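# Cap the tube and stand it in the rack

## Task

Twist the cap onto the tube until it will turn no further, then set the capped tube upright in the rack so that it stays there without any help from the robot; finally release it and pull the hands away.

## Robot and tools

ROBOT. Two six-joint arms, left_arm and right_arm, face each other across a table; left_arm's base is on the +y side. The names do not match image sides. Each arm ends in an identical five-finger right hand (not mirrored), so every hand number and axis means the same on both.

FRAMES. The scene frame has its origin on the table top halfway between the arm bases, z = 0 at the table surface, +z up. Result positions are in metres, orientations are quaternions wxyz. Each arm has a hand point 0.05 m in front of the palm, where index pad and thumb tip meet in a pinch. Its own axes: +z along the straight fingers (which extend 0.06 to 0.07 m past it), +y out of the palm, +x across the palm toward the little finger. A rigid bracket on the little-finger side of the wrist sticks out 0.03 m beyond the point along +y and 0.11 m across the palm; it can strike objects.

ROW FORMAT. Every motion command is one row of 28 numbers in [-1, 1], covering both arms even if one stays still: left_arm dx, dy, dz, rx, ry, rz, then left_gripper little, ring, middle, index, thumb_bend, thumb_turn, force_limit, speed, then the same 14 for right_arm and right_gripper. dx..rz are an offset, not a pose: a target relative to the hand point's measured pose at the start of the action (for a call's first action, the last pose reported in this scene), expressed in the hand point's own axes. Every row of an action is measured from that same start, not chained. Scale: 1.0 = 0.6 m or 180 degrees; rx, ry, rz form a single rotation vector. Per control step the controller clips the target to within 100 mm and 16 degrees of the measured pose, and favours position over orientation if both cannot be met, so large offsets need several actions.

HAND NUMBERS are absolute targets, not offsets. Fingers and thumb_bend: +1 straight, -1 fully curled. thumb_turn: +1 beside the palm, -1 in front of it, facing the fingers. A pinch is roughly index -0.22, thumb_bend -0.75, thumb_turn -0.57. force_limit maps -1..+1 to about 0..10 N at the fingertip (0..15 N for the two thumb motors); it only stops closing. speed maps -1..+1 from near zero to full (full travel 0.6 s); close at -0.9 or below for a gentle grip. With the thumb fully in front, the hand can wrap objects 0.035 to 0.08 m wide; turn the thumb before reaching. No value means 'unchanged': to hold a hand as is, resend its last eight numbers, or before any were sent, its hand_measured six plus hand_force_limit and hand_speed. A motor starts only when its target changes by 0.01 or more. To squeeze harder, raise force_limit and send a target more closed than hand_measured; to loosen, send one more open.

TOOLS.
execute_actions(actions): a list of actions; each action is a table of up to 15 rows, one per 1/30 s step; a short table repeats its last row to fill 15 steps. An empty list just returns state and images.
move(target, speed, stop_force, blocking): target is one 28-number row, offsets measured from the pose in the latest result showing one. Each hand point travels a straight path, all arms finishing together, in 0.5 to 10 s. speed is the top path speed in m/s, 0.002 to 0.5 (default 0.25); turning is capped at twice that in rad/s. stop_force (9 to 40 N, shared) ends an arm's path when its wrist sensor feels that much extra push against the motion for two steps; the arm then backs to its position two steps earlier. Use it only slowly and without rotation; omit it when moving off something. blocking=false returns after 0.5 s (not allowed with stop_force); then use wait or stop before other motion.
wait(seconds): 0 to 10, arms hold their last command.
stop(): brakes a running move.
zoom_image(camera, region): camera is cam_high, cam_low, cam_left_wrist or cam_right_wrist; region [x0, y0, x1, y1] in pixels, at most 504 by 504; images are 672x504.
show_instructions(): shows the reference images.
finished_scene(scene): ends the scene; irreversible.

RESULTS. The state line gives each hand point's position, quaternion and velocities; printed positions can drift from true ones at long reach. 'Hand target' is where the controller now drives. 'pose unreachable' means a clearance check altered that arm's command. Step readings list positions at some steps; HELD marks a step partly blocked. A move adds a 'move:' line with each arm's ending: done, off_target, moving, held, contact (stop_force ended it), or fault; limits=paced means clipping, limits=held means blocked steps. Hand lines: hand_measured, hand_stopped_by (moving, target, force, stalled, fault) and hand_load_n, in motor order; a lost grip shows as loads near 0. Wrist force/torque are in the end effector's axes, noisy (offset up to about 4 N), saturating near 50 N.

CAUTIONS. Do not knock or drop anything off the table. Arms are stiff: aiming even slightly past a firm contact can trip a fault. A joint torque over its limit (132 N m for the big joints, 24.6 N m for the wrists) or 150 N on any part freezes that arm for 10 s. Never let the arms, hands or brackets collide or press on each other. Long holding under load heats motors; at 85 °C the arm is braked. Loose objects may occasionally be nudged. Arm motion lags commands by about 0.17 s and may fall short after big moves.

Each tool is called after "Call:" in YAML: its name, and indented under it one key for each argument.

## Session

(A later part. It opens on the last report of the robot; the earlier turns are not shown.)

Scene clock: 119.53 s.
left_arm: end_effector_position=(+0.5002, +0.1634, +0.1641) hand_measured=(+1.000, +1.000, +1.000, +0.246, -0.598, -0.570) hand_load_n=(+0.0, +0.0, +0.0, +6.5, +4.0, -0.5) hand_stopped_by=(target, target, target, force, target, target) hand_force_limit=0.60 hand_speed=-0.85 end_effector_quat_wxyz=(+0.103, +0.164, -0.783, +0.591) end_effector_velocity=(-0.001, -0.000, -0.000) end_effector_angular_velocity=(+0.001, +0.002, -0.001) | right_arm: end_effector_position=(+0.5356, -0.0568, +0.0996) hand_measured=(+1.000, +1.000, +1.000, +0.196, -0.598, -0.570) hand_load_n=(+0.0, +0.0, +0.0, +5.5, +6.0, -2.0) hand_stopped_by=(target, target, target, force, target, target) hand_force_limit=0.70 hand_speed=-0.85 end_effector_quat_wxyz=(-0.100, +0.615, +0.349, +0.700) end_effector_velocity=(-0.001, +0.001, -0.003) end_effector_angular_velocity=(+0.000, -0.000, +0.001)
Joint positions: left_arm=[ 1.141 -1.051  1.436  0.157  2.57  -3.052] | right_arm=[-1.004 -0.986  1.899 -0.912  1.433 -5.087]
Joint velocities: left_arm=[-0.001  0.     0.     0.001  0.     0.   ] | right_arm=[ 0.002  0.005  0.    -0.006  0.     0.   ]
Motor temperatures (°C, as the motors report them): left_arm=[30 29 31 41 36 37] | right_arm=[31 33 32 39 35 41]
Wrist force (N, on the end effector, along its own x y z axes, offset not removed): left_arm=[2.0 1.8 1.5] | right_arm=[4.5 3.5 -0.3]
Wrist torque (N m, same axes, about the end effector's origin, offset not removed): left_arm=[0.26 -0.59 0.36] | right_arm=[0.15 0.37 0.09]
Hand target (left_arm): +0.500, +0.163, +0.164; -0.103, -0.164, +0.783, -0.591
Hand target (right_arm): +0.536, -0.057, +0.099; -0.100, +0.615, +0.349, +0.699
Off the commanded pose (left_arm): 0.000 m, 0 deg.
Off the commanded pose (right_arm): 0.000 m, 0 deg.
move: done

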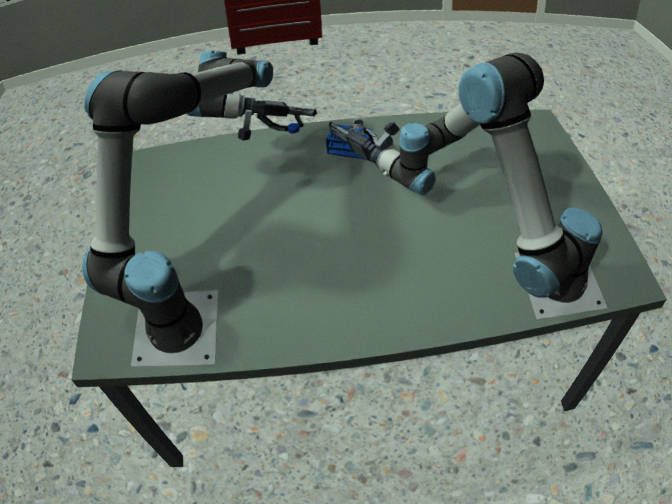

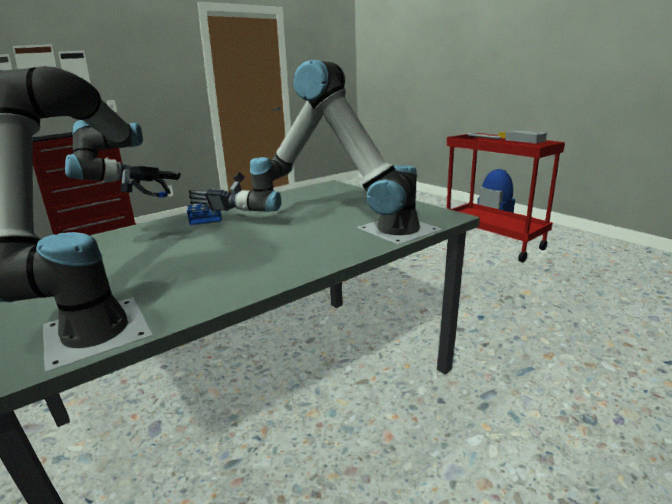

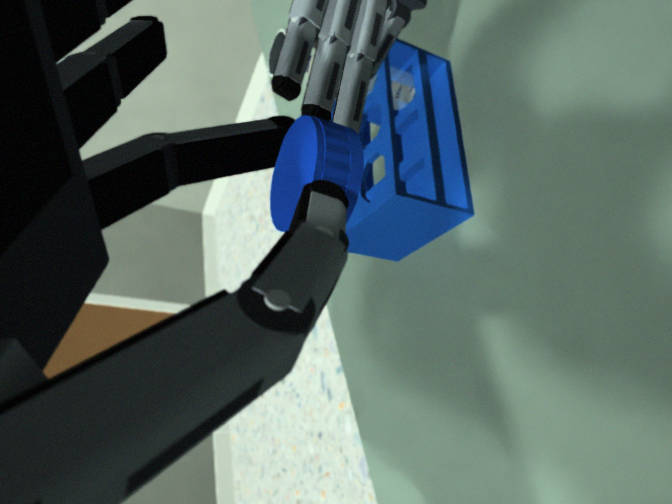

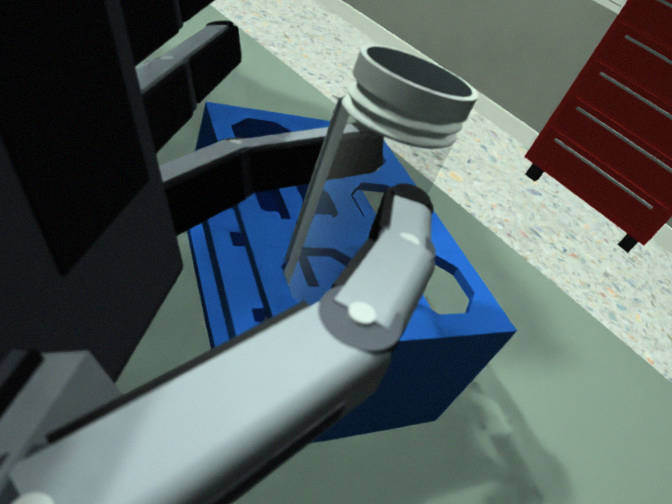

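Call:
move:
  target: [0,0,0,0,0,0,1,1,1,-0.3,-0.6,-0.57,0.6,-0.85,0.002,0,-0.005,0,0,0,1,1,1,0.55,-0.6,-0.57,0.7,0]
  speed: 0.01

Call:
move:
  target: [0,0,0,0,0,0,1,1,1,-0.3,-0.6,-0.57,0.6,-0.85,0.155,0.06,0,0,0,0,1,1,1,0.55,-0.6,-0.57,0.7,0]
  speed: 0.1

Call:
move:
  target: [0,0,0,0,0,0,1,1,1,-0.3,-0.6,-0.57,0.6,-0.85,-0.05,0.12,-0.1,0,0,0.9,1,1,1,0.55,-0.6,-0.57,0.7,0]
  speed: 0.4

Scene clock: 132.87 s.
left_arm: end_effector_position=(+0.5002, +0.1634, +0.1641) hand_measured=(+1.000, +1.000, +1.000, +0.246, -0.598, -0.570) hand_load_n=(+0.0, +0.0, +0.0, +6.5, +4.0, -0.5) hand_stopped_by=(target, target, target, force, target, target) hand_force_limit=0.60 hand_speed=-0.85 end_effector_quat_wxyz=(+0.103, +0.164, -0.783, +0.591) end_effector_velocity=(+0.000, +0.000, -0.001) end_effector_angular_velocity=(+0.000, +0.000, +0.000) | right_arm: end_effector_position=(+0.5331, -0.0582, +0.1007) hand_measured=(+1.000, +1.000, +1.000, +0.550, -0.600, -0.570) hand_load_n=(+0.0, +0.0, +0.0, +0.0, +0.0, +0.0) hand_stopped_by=(target, target, target, target, target, target) hand_force_limit=0.70 hand_speed=0.00 end_effector_quat_wxyz=(-0.100, +0.615, +0.349, +0.700) end_effector_velocity=(-0.001, -0.000, +0.001) end_effector_angular_velocity=(-0.000, -0.001, +0.001)
Joint positions: left_arm=[ 1.141 -1.051  1.436  0.157  2.57  -3.052] | right_arm=[-1.004 -0.992  1.908 -0.914  1.433 -5.087]
Joint velocities: left_arm=[ 0.     0.001  0.    -0.001  0.     0.   ] | right_arm=[ 0.001 -0.003  0.004 -0.001 -0.    -0.001]
Motor temperatures (°C, as the motors report them): left_arm=[30 29 31 41 36 37] | right_arm=[31 33 32 39 35 41]
Wrist force (N, on the end effector, along its own x y z axes, offset not removed): left_arm=[1.8 -0.4 1.5] | right_arm=[1.6 2.6 1.1]
Wrist torque (N m, same axes, about the end effector's origin, offset not removed): left_arm=[-0.16 -0.47 0.22] | right_arm=[0.40 -0.08 0.20]
Hand target (left_arm): +0.500, +0.163, +0.164; -0.103, -0.164, +0.783, -0.591
Hand target (right_arm): +0.533, -0.058, +0.101; -0.100, +0.615, +0.349, +0.700
Off the commanded pose (left_arm): 0.000 m, 0 deg.
Off the commanded pose (right_arm): 0.000 m, 0 deg.
move: done

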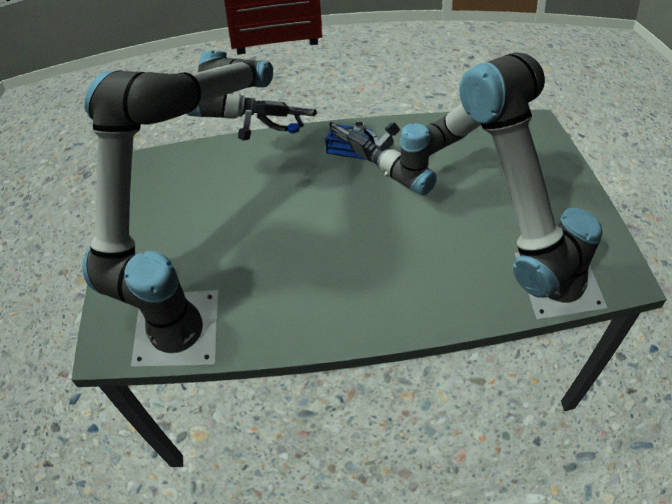

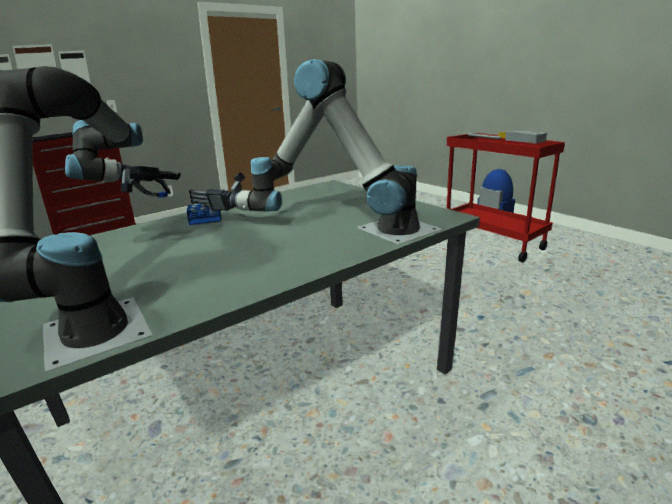

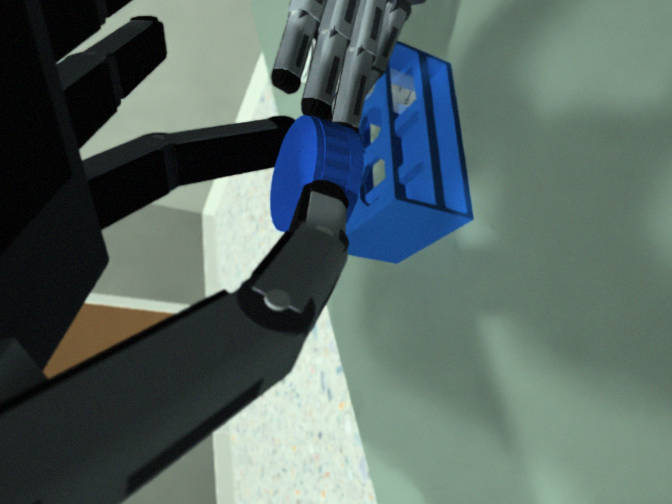

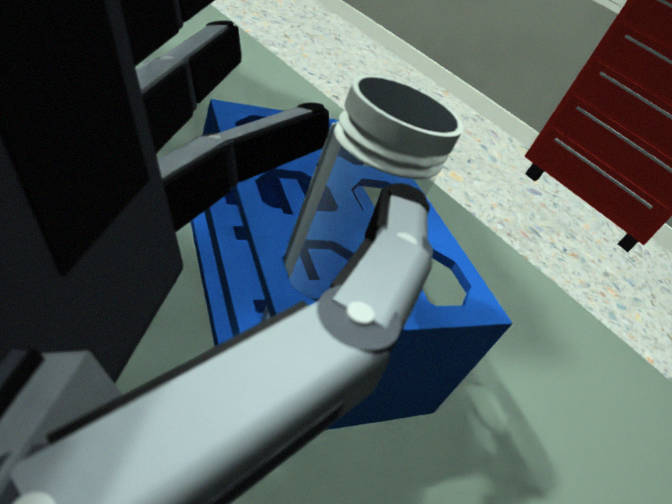

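Scene clock: 134.37 s.
left_arm: end_effector_position=(+0.5002, +0.1634, +0.1641) hand_measured=(+1.000, +1.000, +1.000, +0.246, -0.598, -0.570) hand_load_n=(+0.0, +0.0, +0.0, +6.5, +4.0, -0.5) hand_stopped_by=(target, target, target, force, target, target) hand_force_limit=0.60 hand_speed=-0.85 end_effector_quat_wxyz=(+0.103, +0.164, -0.783, +0.591) end_effector_velocity=(+0.000, +0.000, -0.001) end_effector_angular_velocity=(+0.000, +0.000, +0.001) | right_arm: end_effector_position=(+0.5330, -0.0578, +0.2002) hand_measured=(+1.000, +1.000, +1.000, +0.550, -0.600, -0.570) hand_load_n=(+0.0, +0.0, +0.0, +0.0, +0.0, +0.0) hand_stopped_by=(target, target, target, target, target, target) hand_force_limit=0.70 hand_speed=0.00 end_effector_quat_wxyz=(-0.100, +0.615, +0.349, +0.700) end_effector_velocity=(-0.000, +0.001, +0.002) end_effector_angular_velocity=(+0.001, +0.000, +0.001)
Joint positions: left_arm=[ 1.141 -1.051  1.436  0.157  2.57  -3.052] | right_arm=[-1.004 -1.168  1.848 -0.678  1.434 -5.087]
Joint velocities: left_arm=[ 0.001  0.001 -0.    -0.    -0.    -0.   ] | right_arm=[ 0.001 -0.003 -0.002  0.005  0.     0.001]
Motor temperatures (°C, as the motors report them): left_arm=[30 29 31 41 36 37] | right_arm=[31 33 32 39 35 41]
Wrist force (N, on the end effector, along its own x y z axes, offset not removed): left_arm=[0.9 -0.7 0.1] | right_arm=[-0.7 0.4 1.1]
Wrist torque (N m, same axes, about the end effector's origin, offset not removed): left_arm=[0.01 -0.32 0.12] | right_arm=[0.10 0.05 -0.13]
Hand target (left_arm): +0.500, +0.163, +0.164; -0.103, -0.164, +0.783, -0.591
Hand target (right_arm): +0.533, -0.058, +0.200; -0.100, +0.615, +0.349, +0.700
Off the commanded pose (left_arm): 0.000 m, 0 deg.
Off the commanded pose (right_arm): 0.000 m, 0 deg.
move: done

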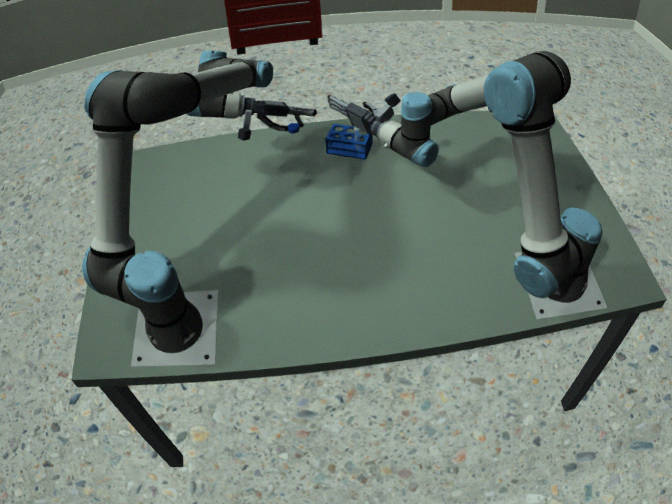

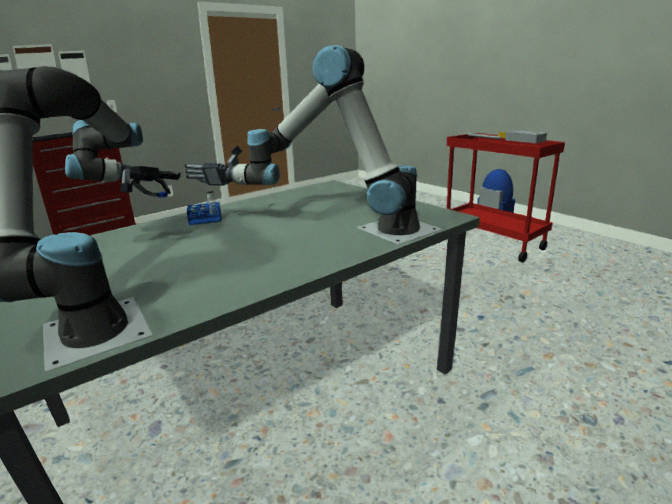

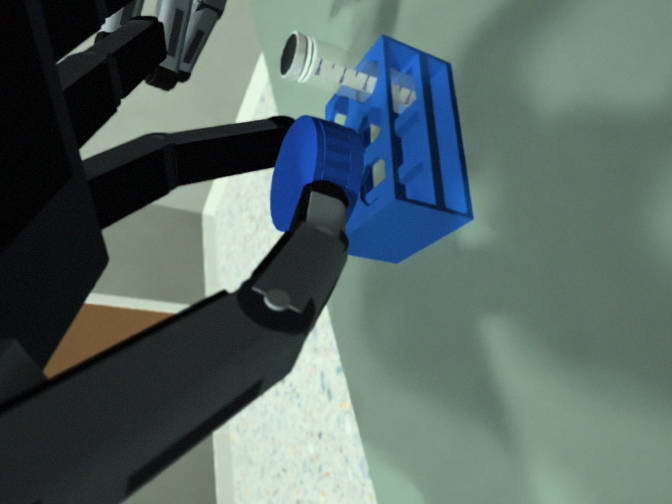

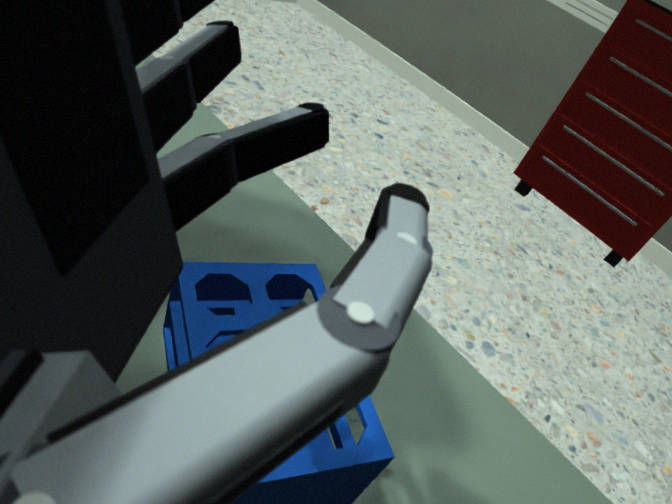

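Scene clock: 138.50 s.
left_arm: end_effector_position=(+0.5002, +0.1634, +0.1641) hand_measured=(+1.000, +1.000, +1.000, +0.246, -0.598, -0.570) hand_load_n=(+0.0, +0.0, +0.0, +6.5, +4.0, -0.5) hand_stopped_by=(target, target, target, force, target, target) hand_force_limit=0.60 hand_speed=-0.85 end_effector_quat_wxyz=(+0.103, +0.164, -0.783, +0.591) end_effector_velocity=(-0.000, -0.000, -0.000) end_effector_angular_velocity=(+0.001, +0.001, -0.000) | right_arm: end_effector_position=(+0.5329, -0.1563, +0.1984) hand_measured=(+1.000, +1.000, +1.000, +0.550, -0.600, -0.570) hand_load_n=(+0.0, +0.0, +0.0, +0.0, +0.0, +0.0) hand_stopped_by=(target, target, target, target, target, target) hand_force_limit=0.70 hand_speed=0.00 end_effector_quat_wxyz=(+0.706, -0.442, +0.553, -0.011) end_effector_velocity=(+0.000, -0.000, -0.000) end_effector_angular_velocity=(+0.012, +0.004, -0.000)
Joint positions: left_arm=[ 1.141 -1.051  1.436  0.157  2.57  -3.052] | right_arm=[-1.494 -1.261  1.965 -0.702  0.944 -2.263]
Joint velocities: left_arm=[-0.    -0.     0.     0.001 -0.     0.   ] | right_arm=[-0.001  0.002  0.004 -0.012 -0.001  0.015]
Motor temperatures (°C, as the motors report them): left_arm=[30 29 31 41 36 37] | right_arm=[31 33 32 39 35 41]
Wrist force (N, on the end effector, along its own x y z axes, offset not removed): left_arm=[2.0 0.9 0.9] | right_arm=[1.2 1.3 -0.5]
Wrist torque (N m, same axes, about the end effector's origin, offset not removed): left_arm=[0.10 -0.55 0.20] | right_arm=[0.33 -0.12 0.04]
Hand target (left_arm): +0.500, +0.163, +0.164; -0.103, -0.164, +0.783, -0.591
Hand target (right_arm): +0.533, -0.156, +0.198; +0.706, -0.441, +0.553, -0.011
Off the commanded pose (left_arm): 0.000 m, 0 deg.
Off the commanded pose (right_arm): 0.000 m, 0 deg.
move: done

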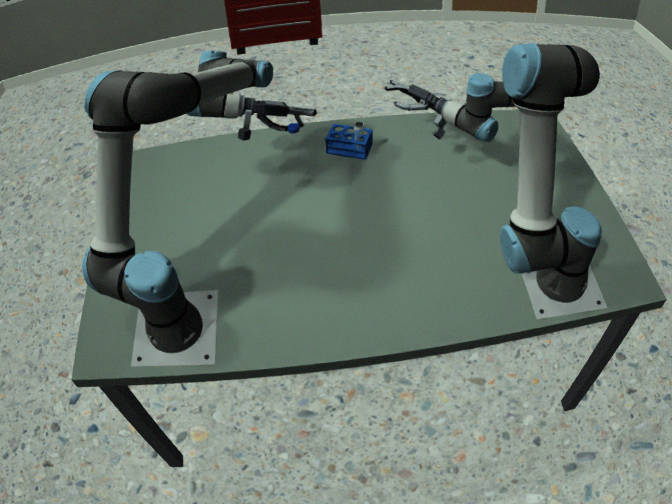

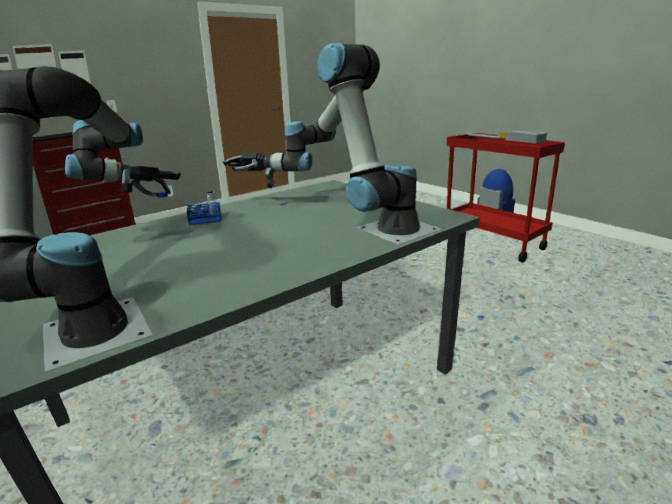

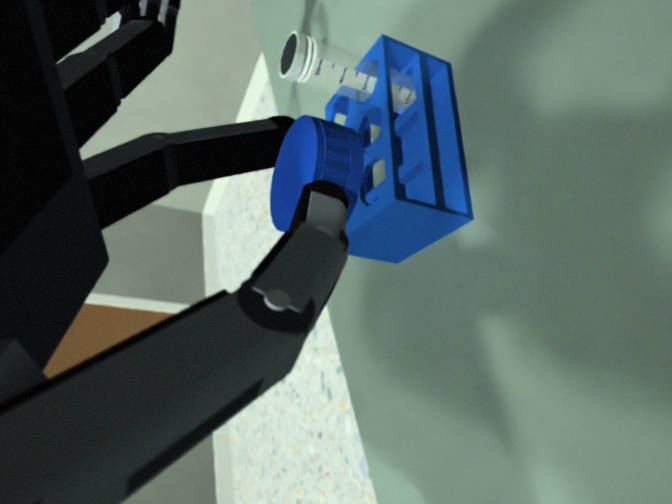

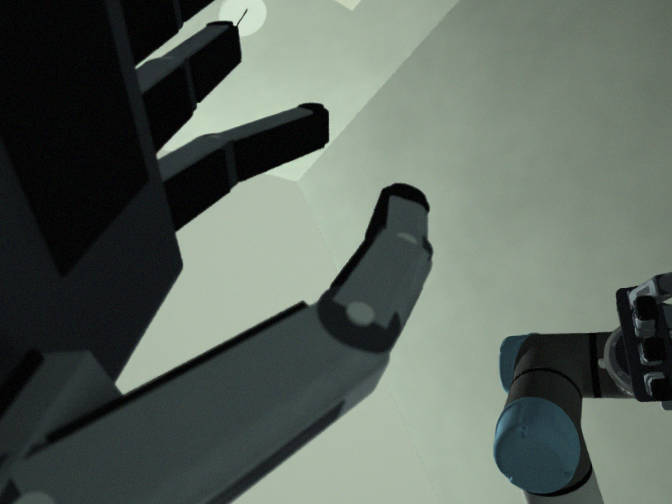

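Call:
move:
  target: [-0.007,-0.06,0.196,0.098,-0.248,-0.076,1,1,1,-0.3,-0.6,-0.57,0.6,-0.85,0.101,0.165,0.044,0.024,0.145,0.095,1,1,1,0.55,-0.6,-0.57,0.7,0]
  speed: 0.2

Call:
move:
  target: [0,0,0,0,0,0,1,1,1,-0.3,-0.6,-0.57,0.6,-0.85,-0.033,0.053,0.021,0,0,0,1,1,1,0.55,-0.6,-0.57,0.7,0]
  speed: 0.05

Scene clock: 154.90 s.
left_arm: end_effector_position=(+0.5216, +0.0427, +0.1619) hand_measured=(+1.000, +1.000, +1.000, +0.246, -0.598, -0.570) hand_load_n=(+0.0, +0.0, +0.0, +6.5, +4.0, -0.5) hand_stopped_by=(target, target, target, force, target, target) hand_force_limit=0.60 hand_speed=-0.85 end_effector_quat_wxyz=(-0.158, +0.478, -0.642, +0.579) end_effector_velocity=(+0.001, -0.001, +0.001) end_effector_angular_velocity=(-0.000, -0.000, +0.014) | right_arm: end_effector_position=(+0.5305, -0.1102, +0.0888) hand_measured=(+1.000, +1.000, +1.000, +0.550, -0.600, -0.570) hand_load_n=(+0.0, +0.0, +0.0, +0.0, +0.0, +0.0) hand_stopped_by=(target, target, target, target, target, target) hand_force_limit=0.70 hand_speed=0.00 end_effector_quat_wxyz=(+0.574, -0.315, +0.756, -0.026) end_effector_velocity=(+0.000, +0.001, -0.002) end_effector_angular_velocity=(-0.000, +0.006, -0.004)
Joint positions: left_arm=[ 0.635 -1.185  1.617 -0.135  1.273 -3.605] | right_arm=[-1.233 -1.101  1.881 -0.432  1.517 -2.031]
Joint velocities: left_arm=[-0.005  0.004 -0.008  0.005 -0.018 -0.006] | right_arm=[ 0.003  0.003 -0.004  0.006  0.006  0.004]
Motor temperatures (°C, as the motors report them): left_arm=[30 29 31 41 36 37] | right_arm=[31 33 32 39 35 41]
Wrist force (N, on the end effector, along its own x y z axes, offset not removed): left_arm=[1.8 2.4 0.7] | right_arm=[-0.4 -0.8 0.5]
Wrist torque (N m, same axes, about the end effector's origin, offset not removed): left_arm=[0.25 -0.47 0.28] | right_arm=[-0.05 0.09 -0.15]
Hand target (left_arm): +0.522, +0.043, +0.162; +0.158, -0.478, +0.641, -0.579
Hand target (right_arm): +0.531, -0.110, +0.089; +0.573, -0.315, +0.756, -0.026
Off the commanded pose (left_arm): 0.000 m, 0 deg.
Off the commanded pose (right_arm): 0.000 m, 0 deg.
move: done

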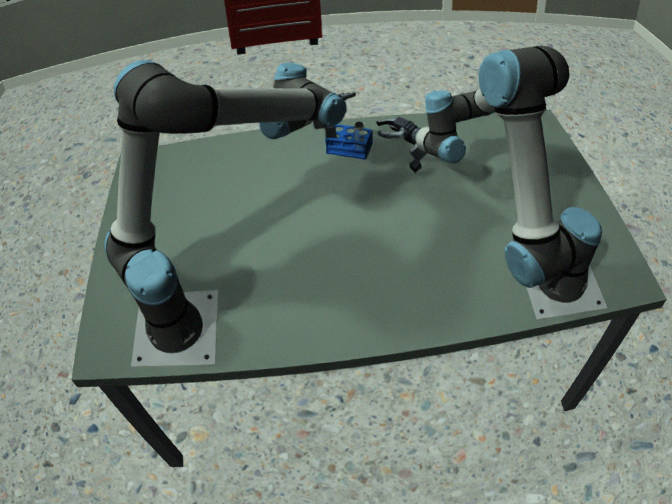

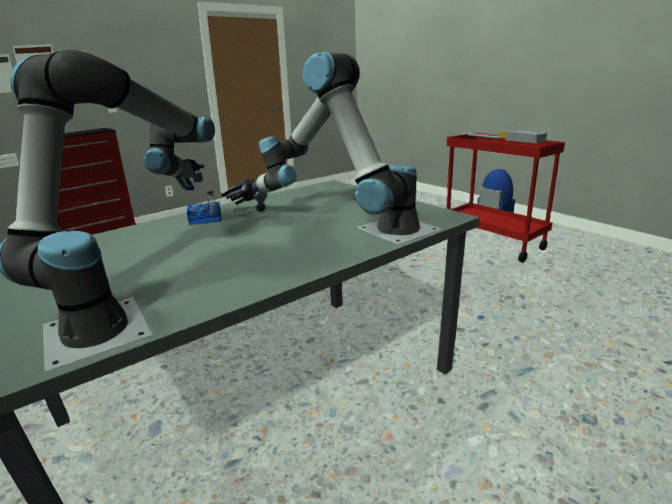

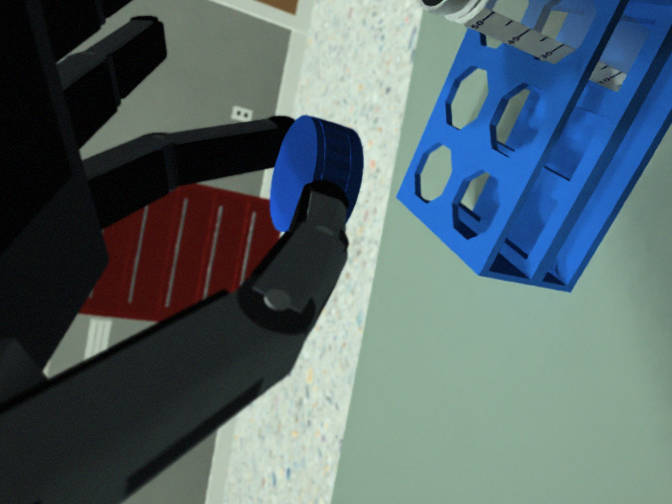

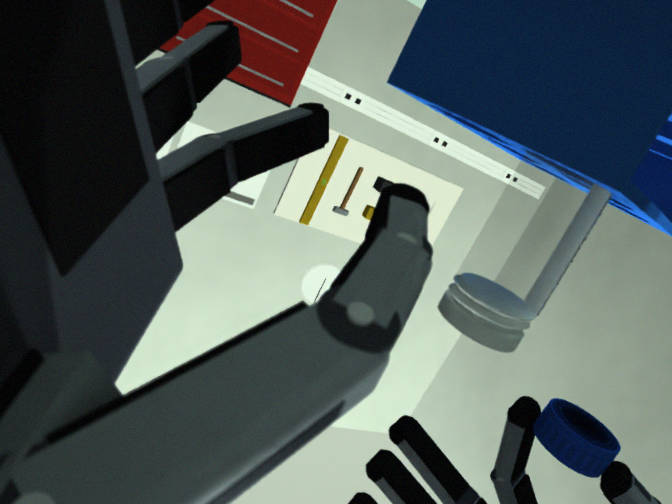

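Scene clock: 156.10 s.
left_arm: end_effector_position=(+0.5216, +0.0427, +0.1619) hand_measured=(+1.000, +1.000, +1.000, +0.246, -0.598, -0.570) hand_load_n=(+0.0, +0.0, +0.0, +6.5, +4.0, -0.5) hand_stopped_by=(target, target, target, force, target, target) hand_force_limit=0.60 hand_speed=-0.85 end_effector_quat_wxyz=(-0.158, +0.478, -0.642, +0.579) end_effector_velocity=(+0.000, +0.001, -0.001) end_effector_angular_velocity=(+0.002, +0.002, +0.001) | right_arm: end_effector_position=(+0.5304, -0.0709, +0.0886) hand_measured=(+1.000, +1.000, +1.000, +0.550, -0.600, -0.570) hand_load_n=(+0.0, +0.0, +0.0, +0.0, +0.0, +0.0) hand_stopped_by=(target, target, target, target, target, target) hand_force_limit=0.70 hand_speed=0.00 end_effector_quat_wxyz=(+0.574, -0.315, +0.756, -0.026) end_effector_velocity=(+0.000, +0.003, +0.000) end_effector_angular_velocity=(+0.001, -0.001, +0.000)
Joint positions: left_arm=[ 0.635 -1.185  1.617 -0.135  1.273 -3.605] | right_arm=[-1.15  -1.059  1.809 -0.403  1.595 -2.003]
Joint velocities: left_arm=[ 0.001  0.001 -0.     0.002  0.    -0.   ] | right_arm=[ 0.005  0.003 -0.005  0.001  0.004  0.002]
Motor temperatures (°C, as the motors report them): left_arm=[30 29 31 41 36 37] | right_arm=[31 33 32 39 35 41]
Wrist force (N, on the end effector, along its own x y z axes, offset not removed): left_arm=[2.1 1.0 1.1] | right_arm=[-0.6 -1.0 0.1]
Wrist torque (N m, same axes, about the end effector's origin, offset not removed): left_arm=[0.09 -0.48 0.21] | right_arm=[-0.02 0.22 -0.03]
Hand target (left_arm): +0.522, +0.043, +0.162; +0.158, -0.478, +0.642, -0.579
Hand target (right_arm): +0.530, -0.071, +0.089; +0.574, -0.315, +0.756, -0.026
Off the commanded pose (left_arm): 0.000 m, 0 deg.
Off the commanded pose (right_arm): 0.000 m, 0 deg.
move: done

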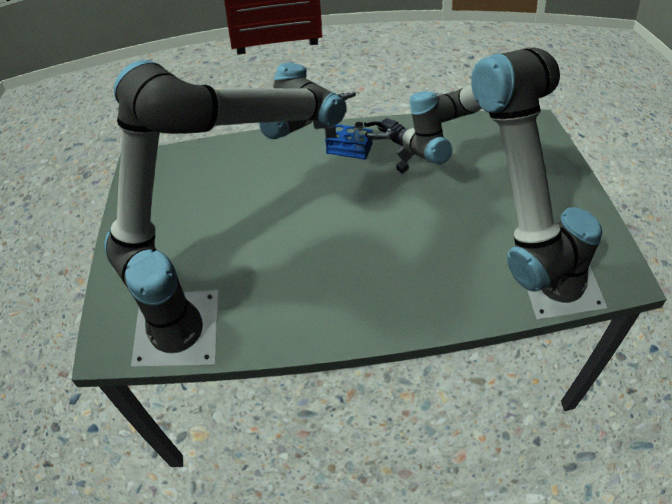

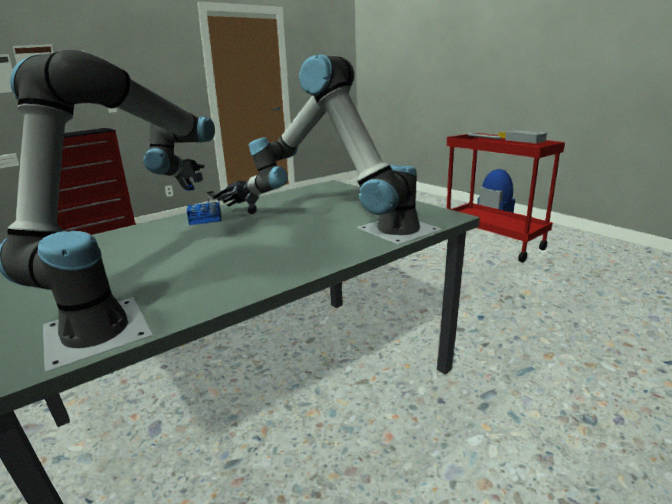

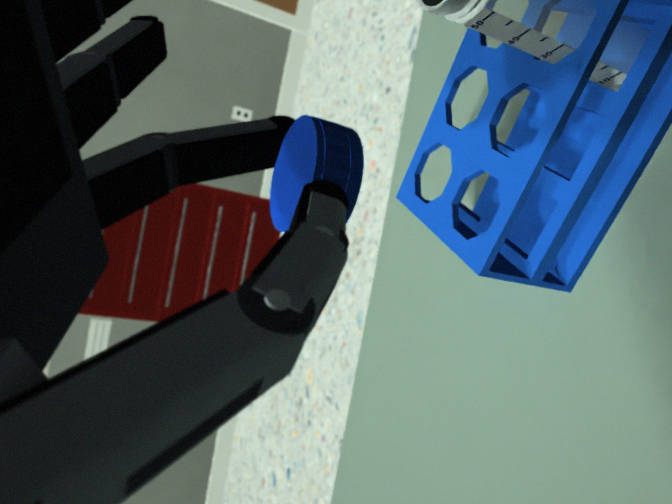

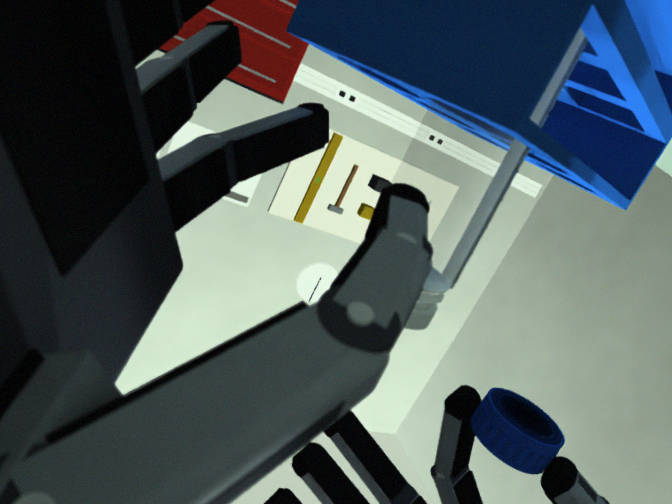

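Call:
move:
  target: [0.092,0.027,0.103,0,0,0,1,1,1,-0.3,-0.6,-0.57,0.6,-0.85,-0.0167,0.0267,0.0107,0,0,0,1,1,1,0.55,-0.6,-0.57,0.7,0]
  speed: 0.06

Call:
move:
  target: [0,0,0,0,0,0,1,1,1,-0.3,-0.6,-0.57,0.6,-0.85,-0.0006,-0.0018,0.0036,0,0,0,1,1,1,-0.3,-0.6,-0.57,0.7,-0.85]
  speed: 0.01

Scene clock: 162.57 s.
left_arm: end_effector_position=(+0.5339, -0.0397, +0.1497) hand_measured=(+1.000, +1.000, +1.000, +0.246, -0.598, -0.570) hand_load_n=(+0.0, +0.0, +0.0, +6.5, +4.0, -0.5) hand_stopped_by=(target, target, target, force, target, target) hand_force_limit=0.60 hand_speed=-0.85 end_effector_quat_wxyz=(-0.158, +0.478, -0.642, +0.579) end_effector_velocity=(+0.000, -0.001, -0.001) end_effector_angular_velocity=(+0.002, +0.001, -0.000) | right_arm: end_effector_position=(+0.5304, -0.0510, +0.0885) hand_measured=(+1.000, +1.000, +1.000, +0.550, -0.600, -0.570) hand_load_n=(+0.0, +0.0, +0.0, +0.0, +0.0, +0.0) hand_stopped_by=(target, target, target, target, target, target) hand_force_limit=0.70 hand_speed=0.00 end_effector_quat_wxyz=(+0.574, -0.315, +0.756, -0.026) end_effector_velocity=(-0.001, +0.002, -0.000) end_effector_angular_velocity=(+0.001, +0.000, +0.002)
Joint positions: left_arm=[ 0.571 -1.025  1.407 -0.079  1.212 -3.625] | right_arm=[-1.111 -1.036  1.77  -0.386  1.632 -1.99 ]
Joint velocities: left_arm=[-0.001  0.004 -0.006  0.004 -0.001 -0.   ] | right_arm=[ 0.003  0.001 -0.001 -0.     0.001  0.001]
Motor temperatures (°C, as the motors report them): left_arm=[30 29 31 41 36 37] | right_arm=[31 33 32 39 35 41]
Wrist force (N, on the end effector, along its own x y z axes, offset not removed): left_arm=[1.6 0.7 1.9] | right_arm=[0.6 0.0 0.5]
Wrist torque (N m, same axes, about the end effector's origin, offset not removed): left_arm=[0.01 -0.44 0.23] | right_arm=[0.02 0.04 0.03]
Hand target (left_arm): +0.534, -0.040, +0.150; +0.158, -0.478, +0.642, -0.579
Hand target (right_arm): +0.530, -0.051, +0.089; +0.574, -0.315, +0.756, -0.026
Off the commanded pose (left_arm): 0.000 m, 0 deg.
Off the commanded pose (right_arm): 0.000 m, 0 deg.
move: done

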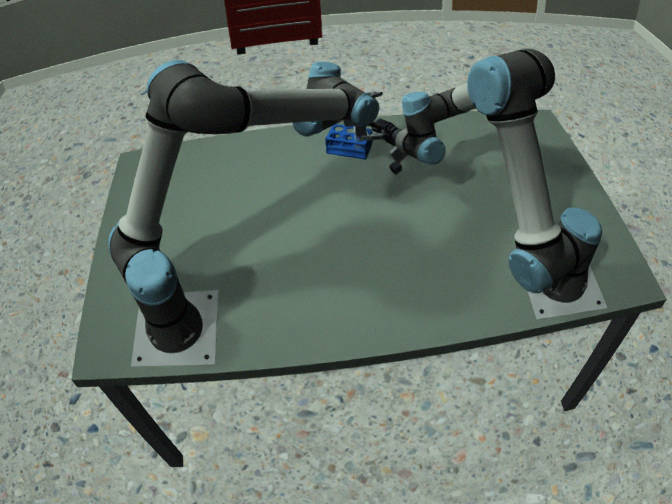

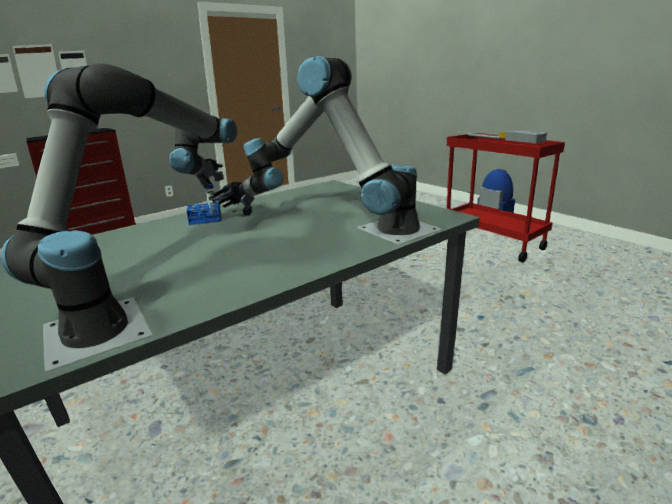

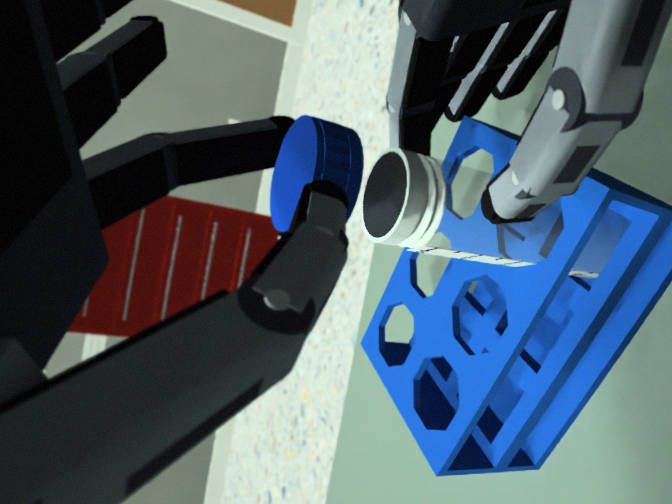

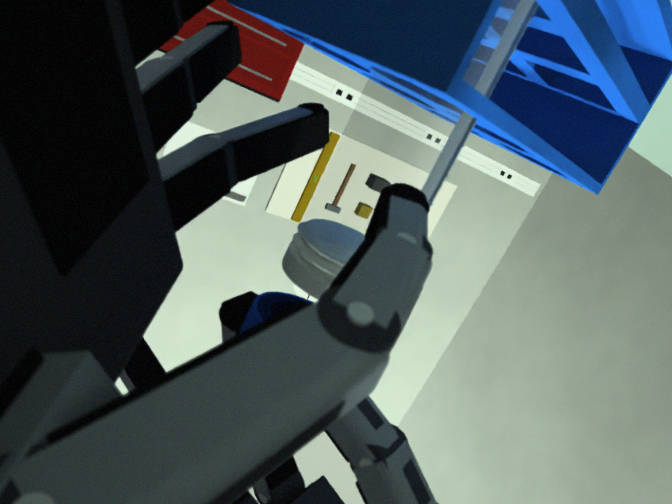

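Scene clock: 164.30 s.
left_arm: end_effector_position=(+0.5339, -0.0397, +0.1497) hand_measured=(+1.000, +1.000, +1.000, +0.246, -0.598, -0.570) hand_load_n=(+0.0, +0.0, +0.0, +6.5, +4.0, -0.5) hand_stopped_by=(target, target, target, force, target, target) hand_force_limit=0.60 hand_speed=-0.85 end_effector_quat_wxyz=(-0.158, +0.478, -0.642, +0.579) end_effector_velocity=(+0.000, +0.001, +0.000) end_effector_angular_velocity=(-0.000, -0.000, +0.001) | right_arm: end_effector_position=(+0.5328, -0.0510, +0.0885) hand_measured=(+1.000, +1.000, +1.000, +0.188, -0.598, -0.570) hand_load_n=(+0.0, +0.0, +0.0, +8.0, +5.0, -0.5) hand_stopped_by=(target, target, target, force, target, target) hand_force_limit=0.70 hand_speed=-0.85 end_effector_quat_wxyz=(+0.574, -0.315, +0.756, -0.026) end_effector_velocity=(+0.001, -0.001, +0.000) end_effector_angular_velocity=(+0.000, +0.000, -0.001)
Joint positions: left_arm=[ 0.571 -1.025  1.407 -0.079  1.212 -3.625] | right_arm=[-1.113 -1.032  1.763 -0.383  1.63  -1.99 ]
Joint velocities: left_arm=[ 0.001 -0.001 -0.     0.001  0.     0.   ] | right_arm=[-0.001 -0.     0.     0.    -0.     0.   ]
Motor temperatures (°C, as the motors report them): left_arm=[30 29 31 41 36 37] | right_arm=[31 33 32 39 35 41]
Wrist force (N, on the end effector, along its own x y z axes, offset not removed): left_arm=[2.9 0.9 1.0] | right_arm=[-0.2 1.2 0.4]
Wrist torque (N m, same axes, about the end effector's origin, offset not removed): left_arm=[0.15 -0.65 0.25] | right_arm=[0.16 0.05 -0.06]
Hand target (left_arm): +0.534, -0.040, +0.150; +0.158, -0.478, +0.642, -0.579
Hand target (right_arm): +0.533, -0.051, +0.089; +0.574, -0.315, +0.756, -0.026
Off the commanded pose (left_arm): 0.000 m, 0 deg.
Off the commanded pose (right_arm): 0.000 m, 0 deg.
move: done

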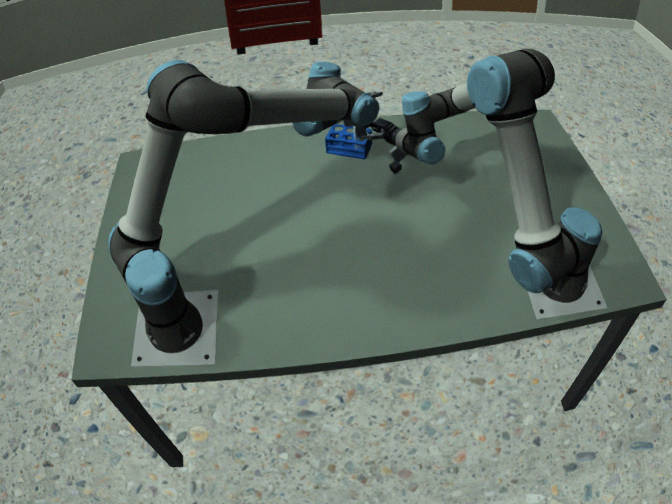

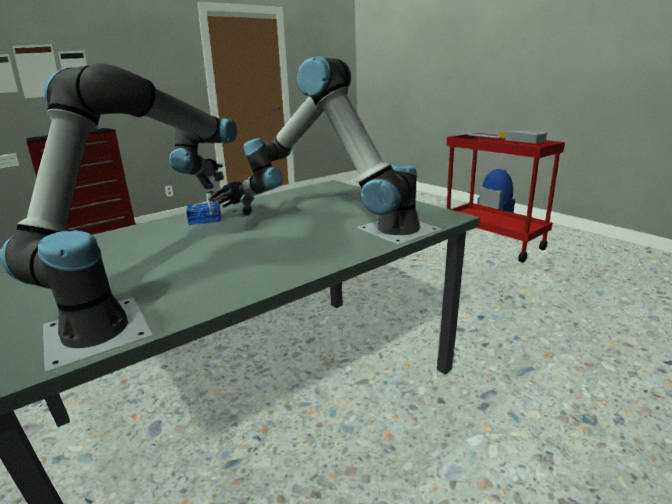

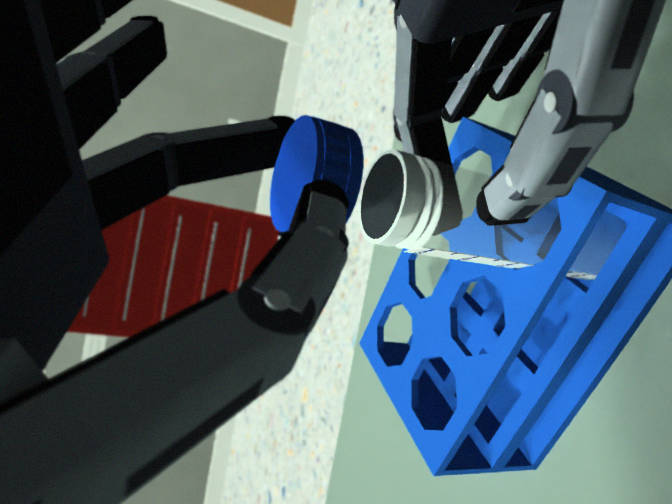

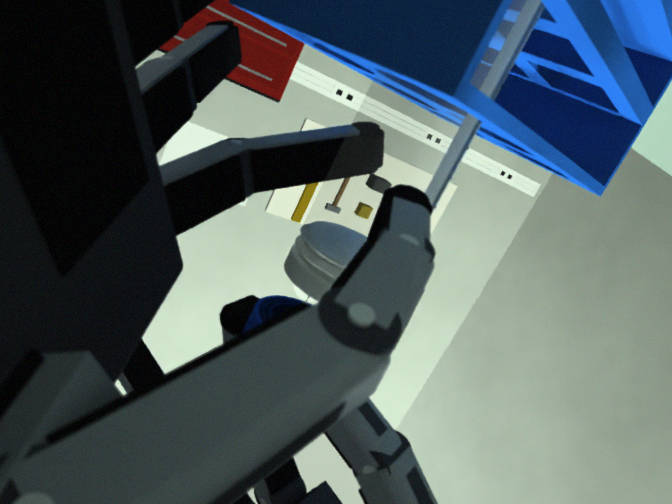

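Lower 15 mm, +y 1.5 mm.

Call:
move:
  target: [-0.0108,0.0219,0.0054,0,0,0,1,1,1,-0.3,-0.6,-0.57,0.6,-0.85,0,0,0,0,0,0,1,1,1,-0.3,-0.6,-0.57,0.7,-0.85]
  speed: 0.015

Call:
zoom_image:
  camera: "cam_low"
  region: [180,160,250,215]

Scene clock: 169.17 s.
left_arm: end_effector_position=(+0.5339, -0.0382, +0.1350) hand_measured=(+1.000, +1.000, +1.000, +0.246, -0.598, -0.570) hand_load_n=(+0.0, +0.0, +0.0, +6.5, +4.0, -0.5) hand_stopped_by=(target, target, target, force, target, target) hand_force_limit=0.60 hand_speed=-0.85 end_effector_quat_wxyz=(-0.158, +0.478, -0.642, +0.579) end_effector_velocity=(-0.000, -0.000, -0.003) end_effector_angular_velocity=(+0.001, +0.000, -0.000) | right_arm: end_effector_position=(+0.5328, -0.0510, +0.0885) hand_measured=(+1.000, +1.000, +1.000, +0.188, -0.598, -0.570) hand_load_n=(+0.0, +0.0, +0.0, +8.0, +5.0, -0.5) hand_stopped_by=(target, target, target, force, target, target) hand_force_limit=0.70 hand_speed=-0.85 end_effector_quat_wxyz=(+0.574, -0.315, +0.756, -0.026) end_effector_velocity=(-0.001, +0.000, -0.001) end_effector_angular_velocity=(-0.001, +0.001, +0.001)
Joint positions: left_arm=[ 0.572 -1.014  1.43  -0.113  1.213 -3.624] | right_arm=[-1.113 -1.032  1.763 -0.383  1.63  -1.99 ]
Joint velocities: left_arm=[-0.     0.003  0.003 -0.006  0.     0.   ] | right_arm=[ 0.001  0.     0.     0.001  0.    -0.001]
Motor temperatures (°C, as the motors report them): left_arm=[30 29 31 41 36 37] | right_arm=[31 33 32 39 35 41]
Wrist force (N, on the end effector, along its own x y z axes, offset not removed): left_arm=[3.0 2.1 -0.5] | right_arm=[-0.7 0.8 -1.1]
Wrist torque (N m, same axes, about the end effector's origin, offset not removed): left_arm=[0.42 -0.62 0.35] | right_arm=[0.27 0.13 0.00]
Hand target (left_arm): +0.534, -0.038, +0.135; +0.158, -0.478, +0.642, -0.579
Hand target (right_arm): +0.533, -0.051, +0.089; +0.574, -0.315, +0.756, -0.026
Off the commanded pose (left_arm): 0.000 m, 0 deg.
Off the commanded pose (right_arm): 0.000 m, 0 deg.
move: done

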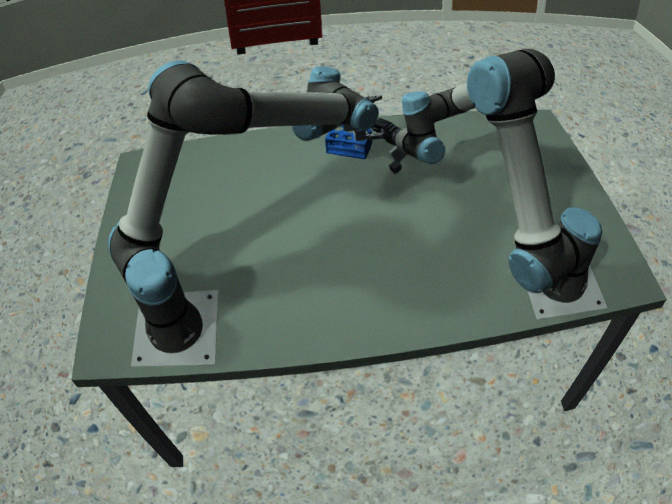

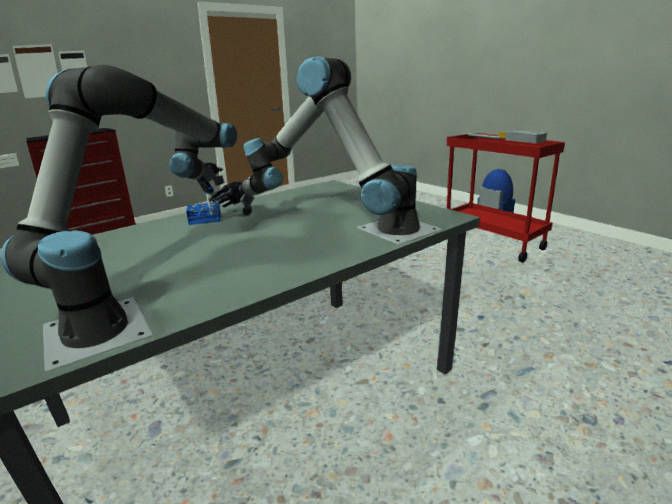

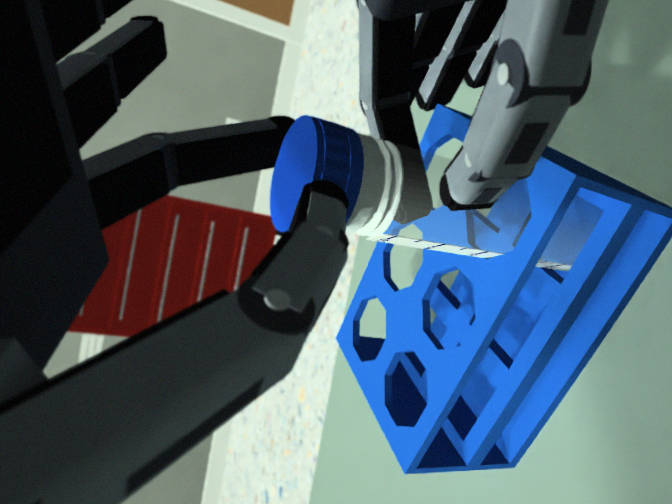

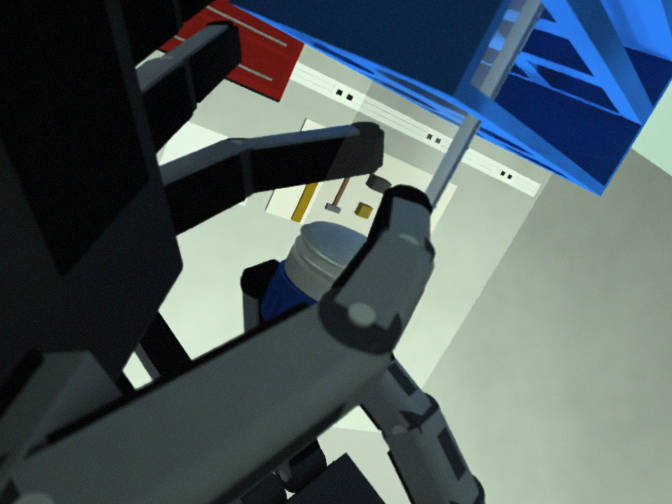

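Region (180, 160, 250, 215) of cam_low's 672x504 image, scaled by 7.200, with more detail than that image has; it fills the top 396 rows of this view, and the rest is white.

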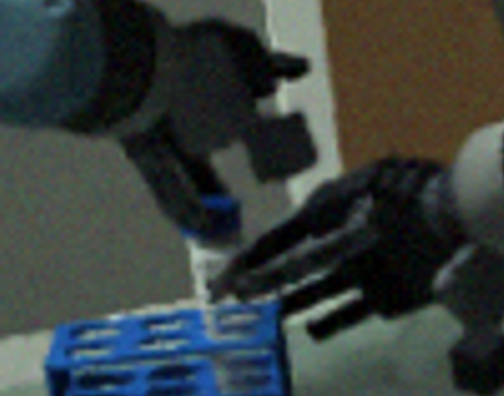

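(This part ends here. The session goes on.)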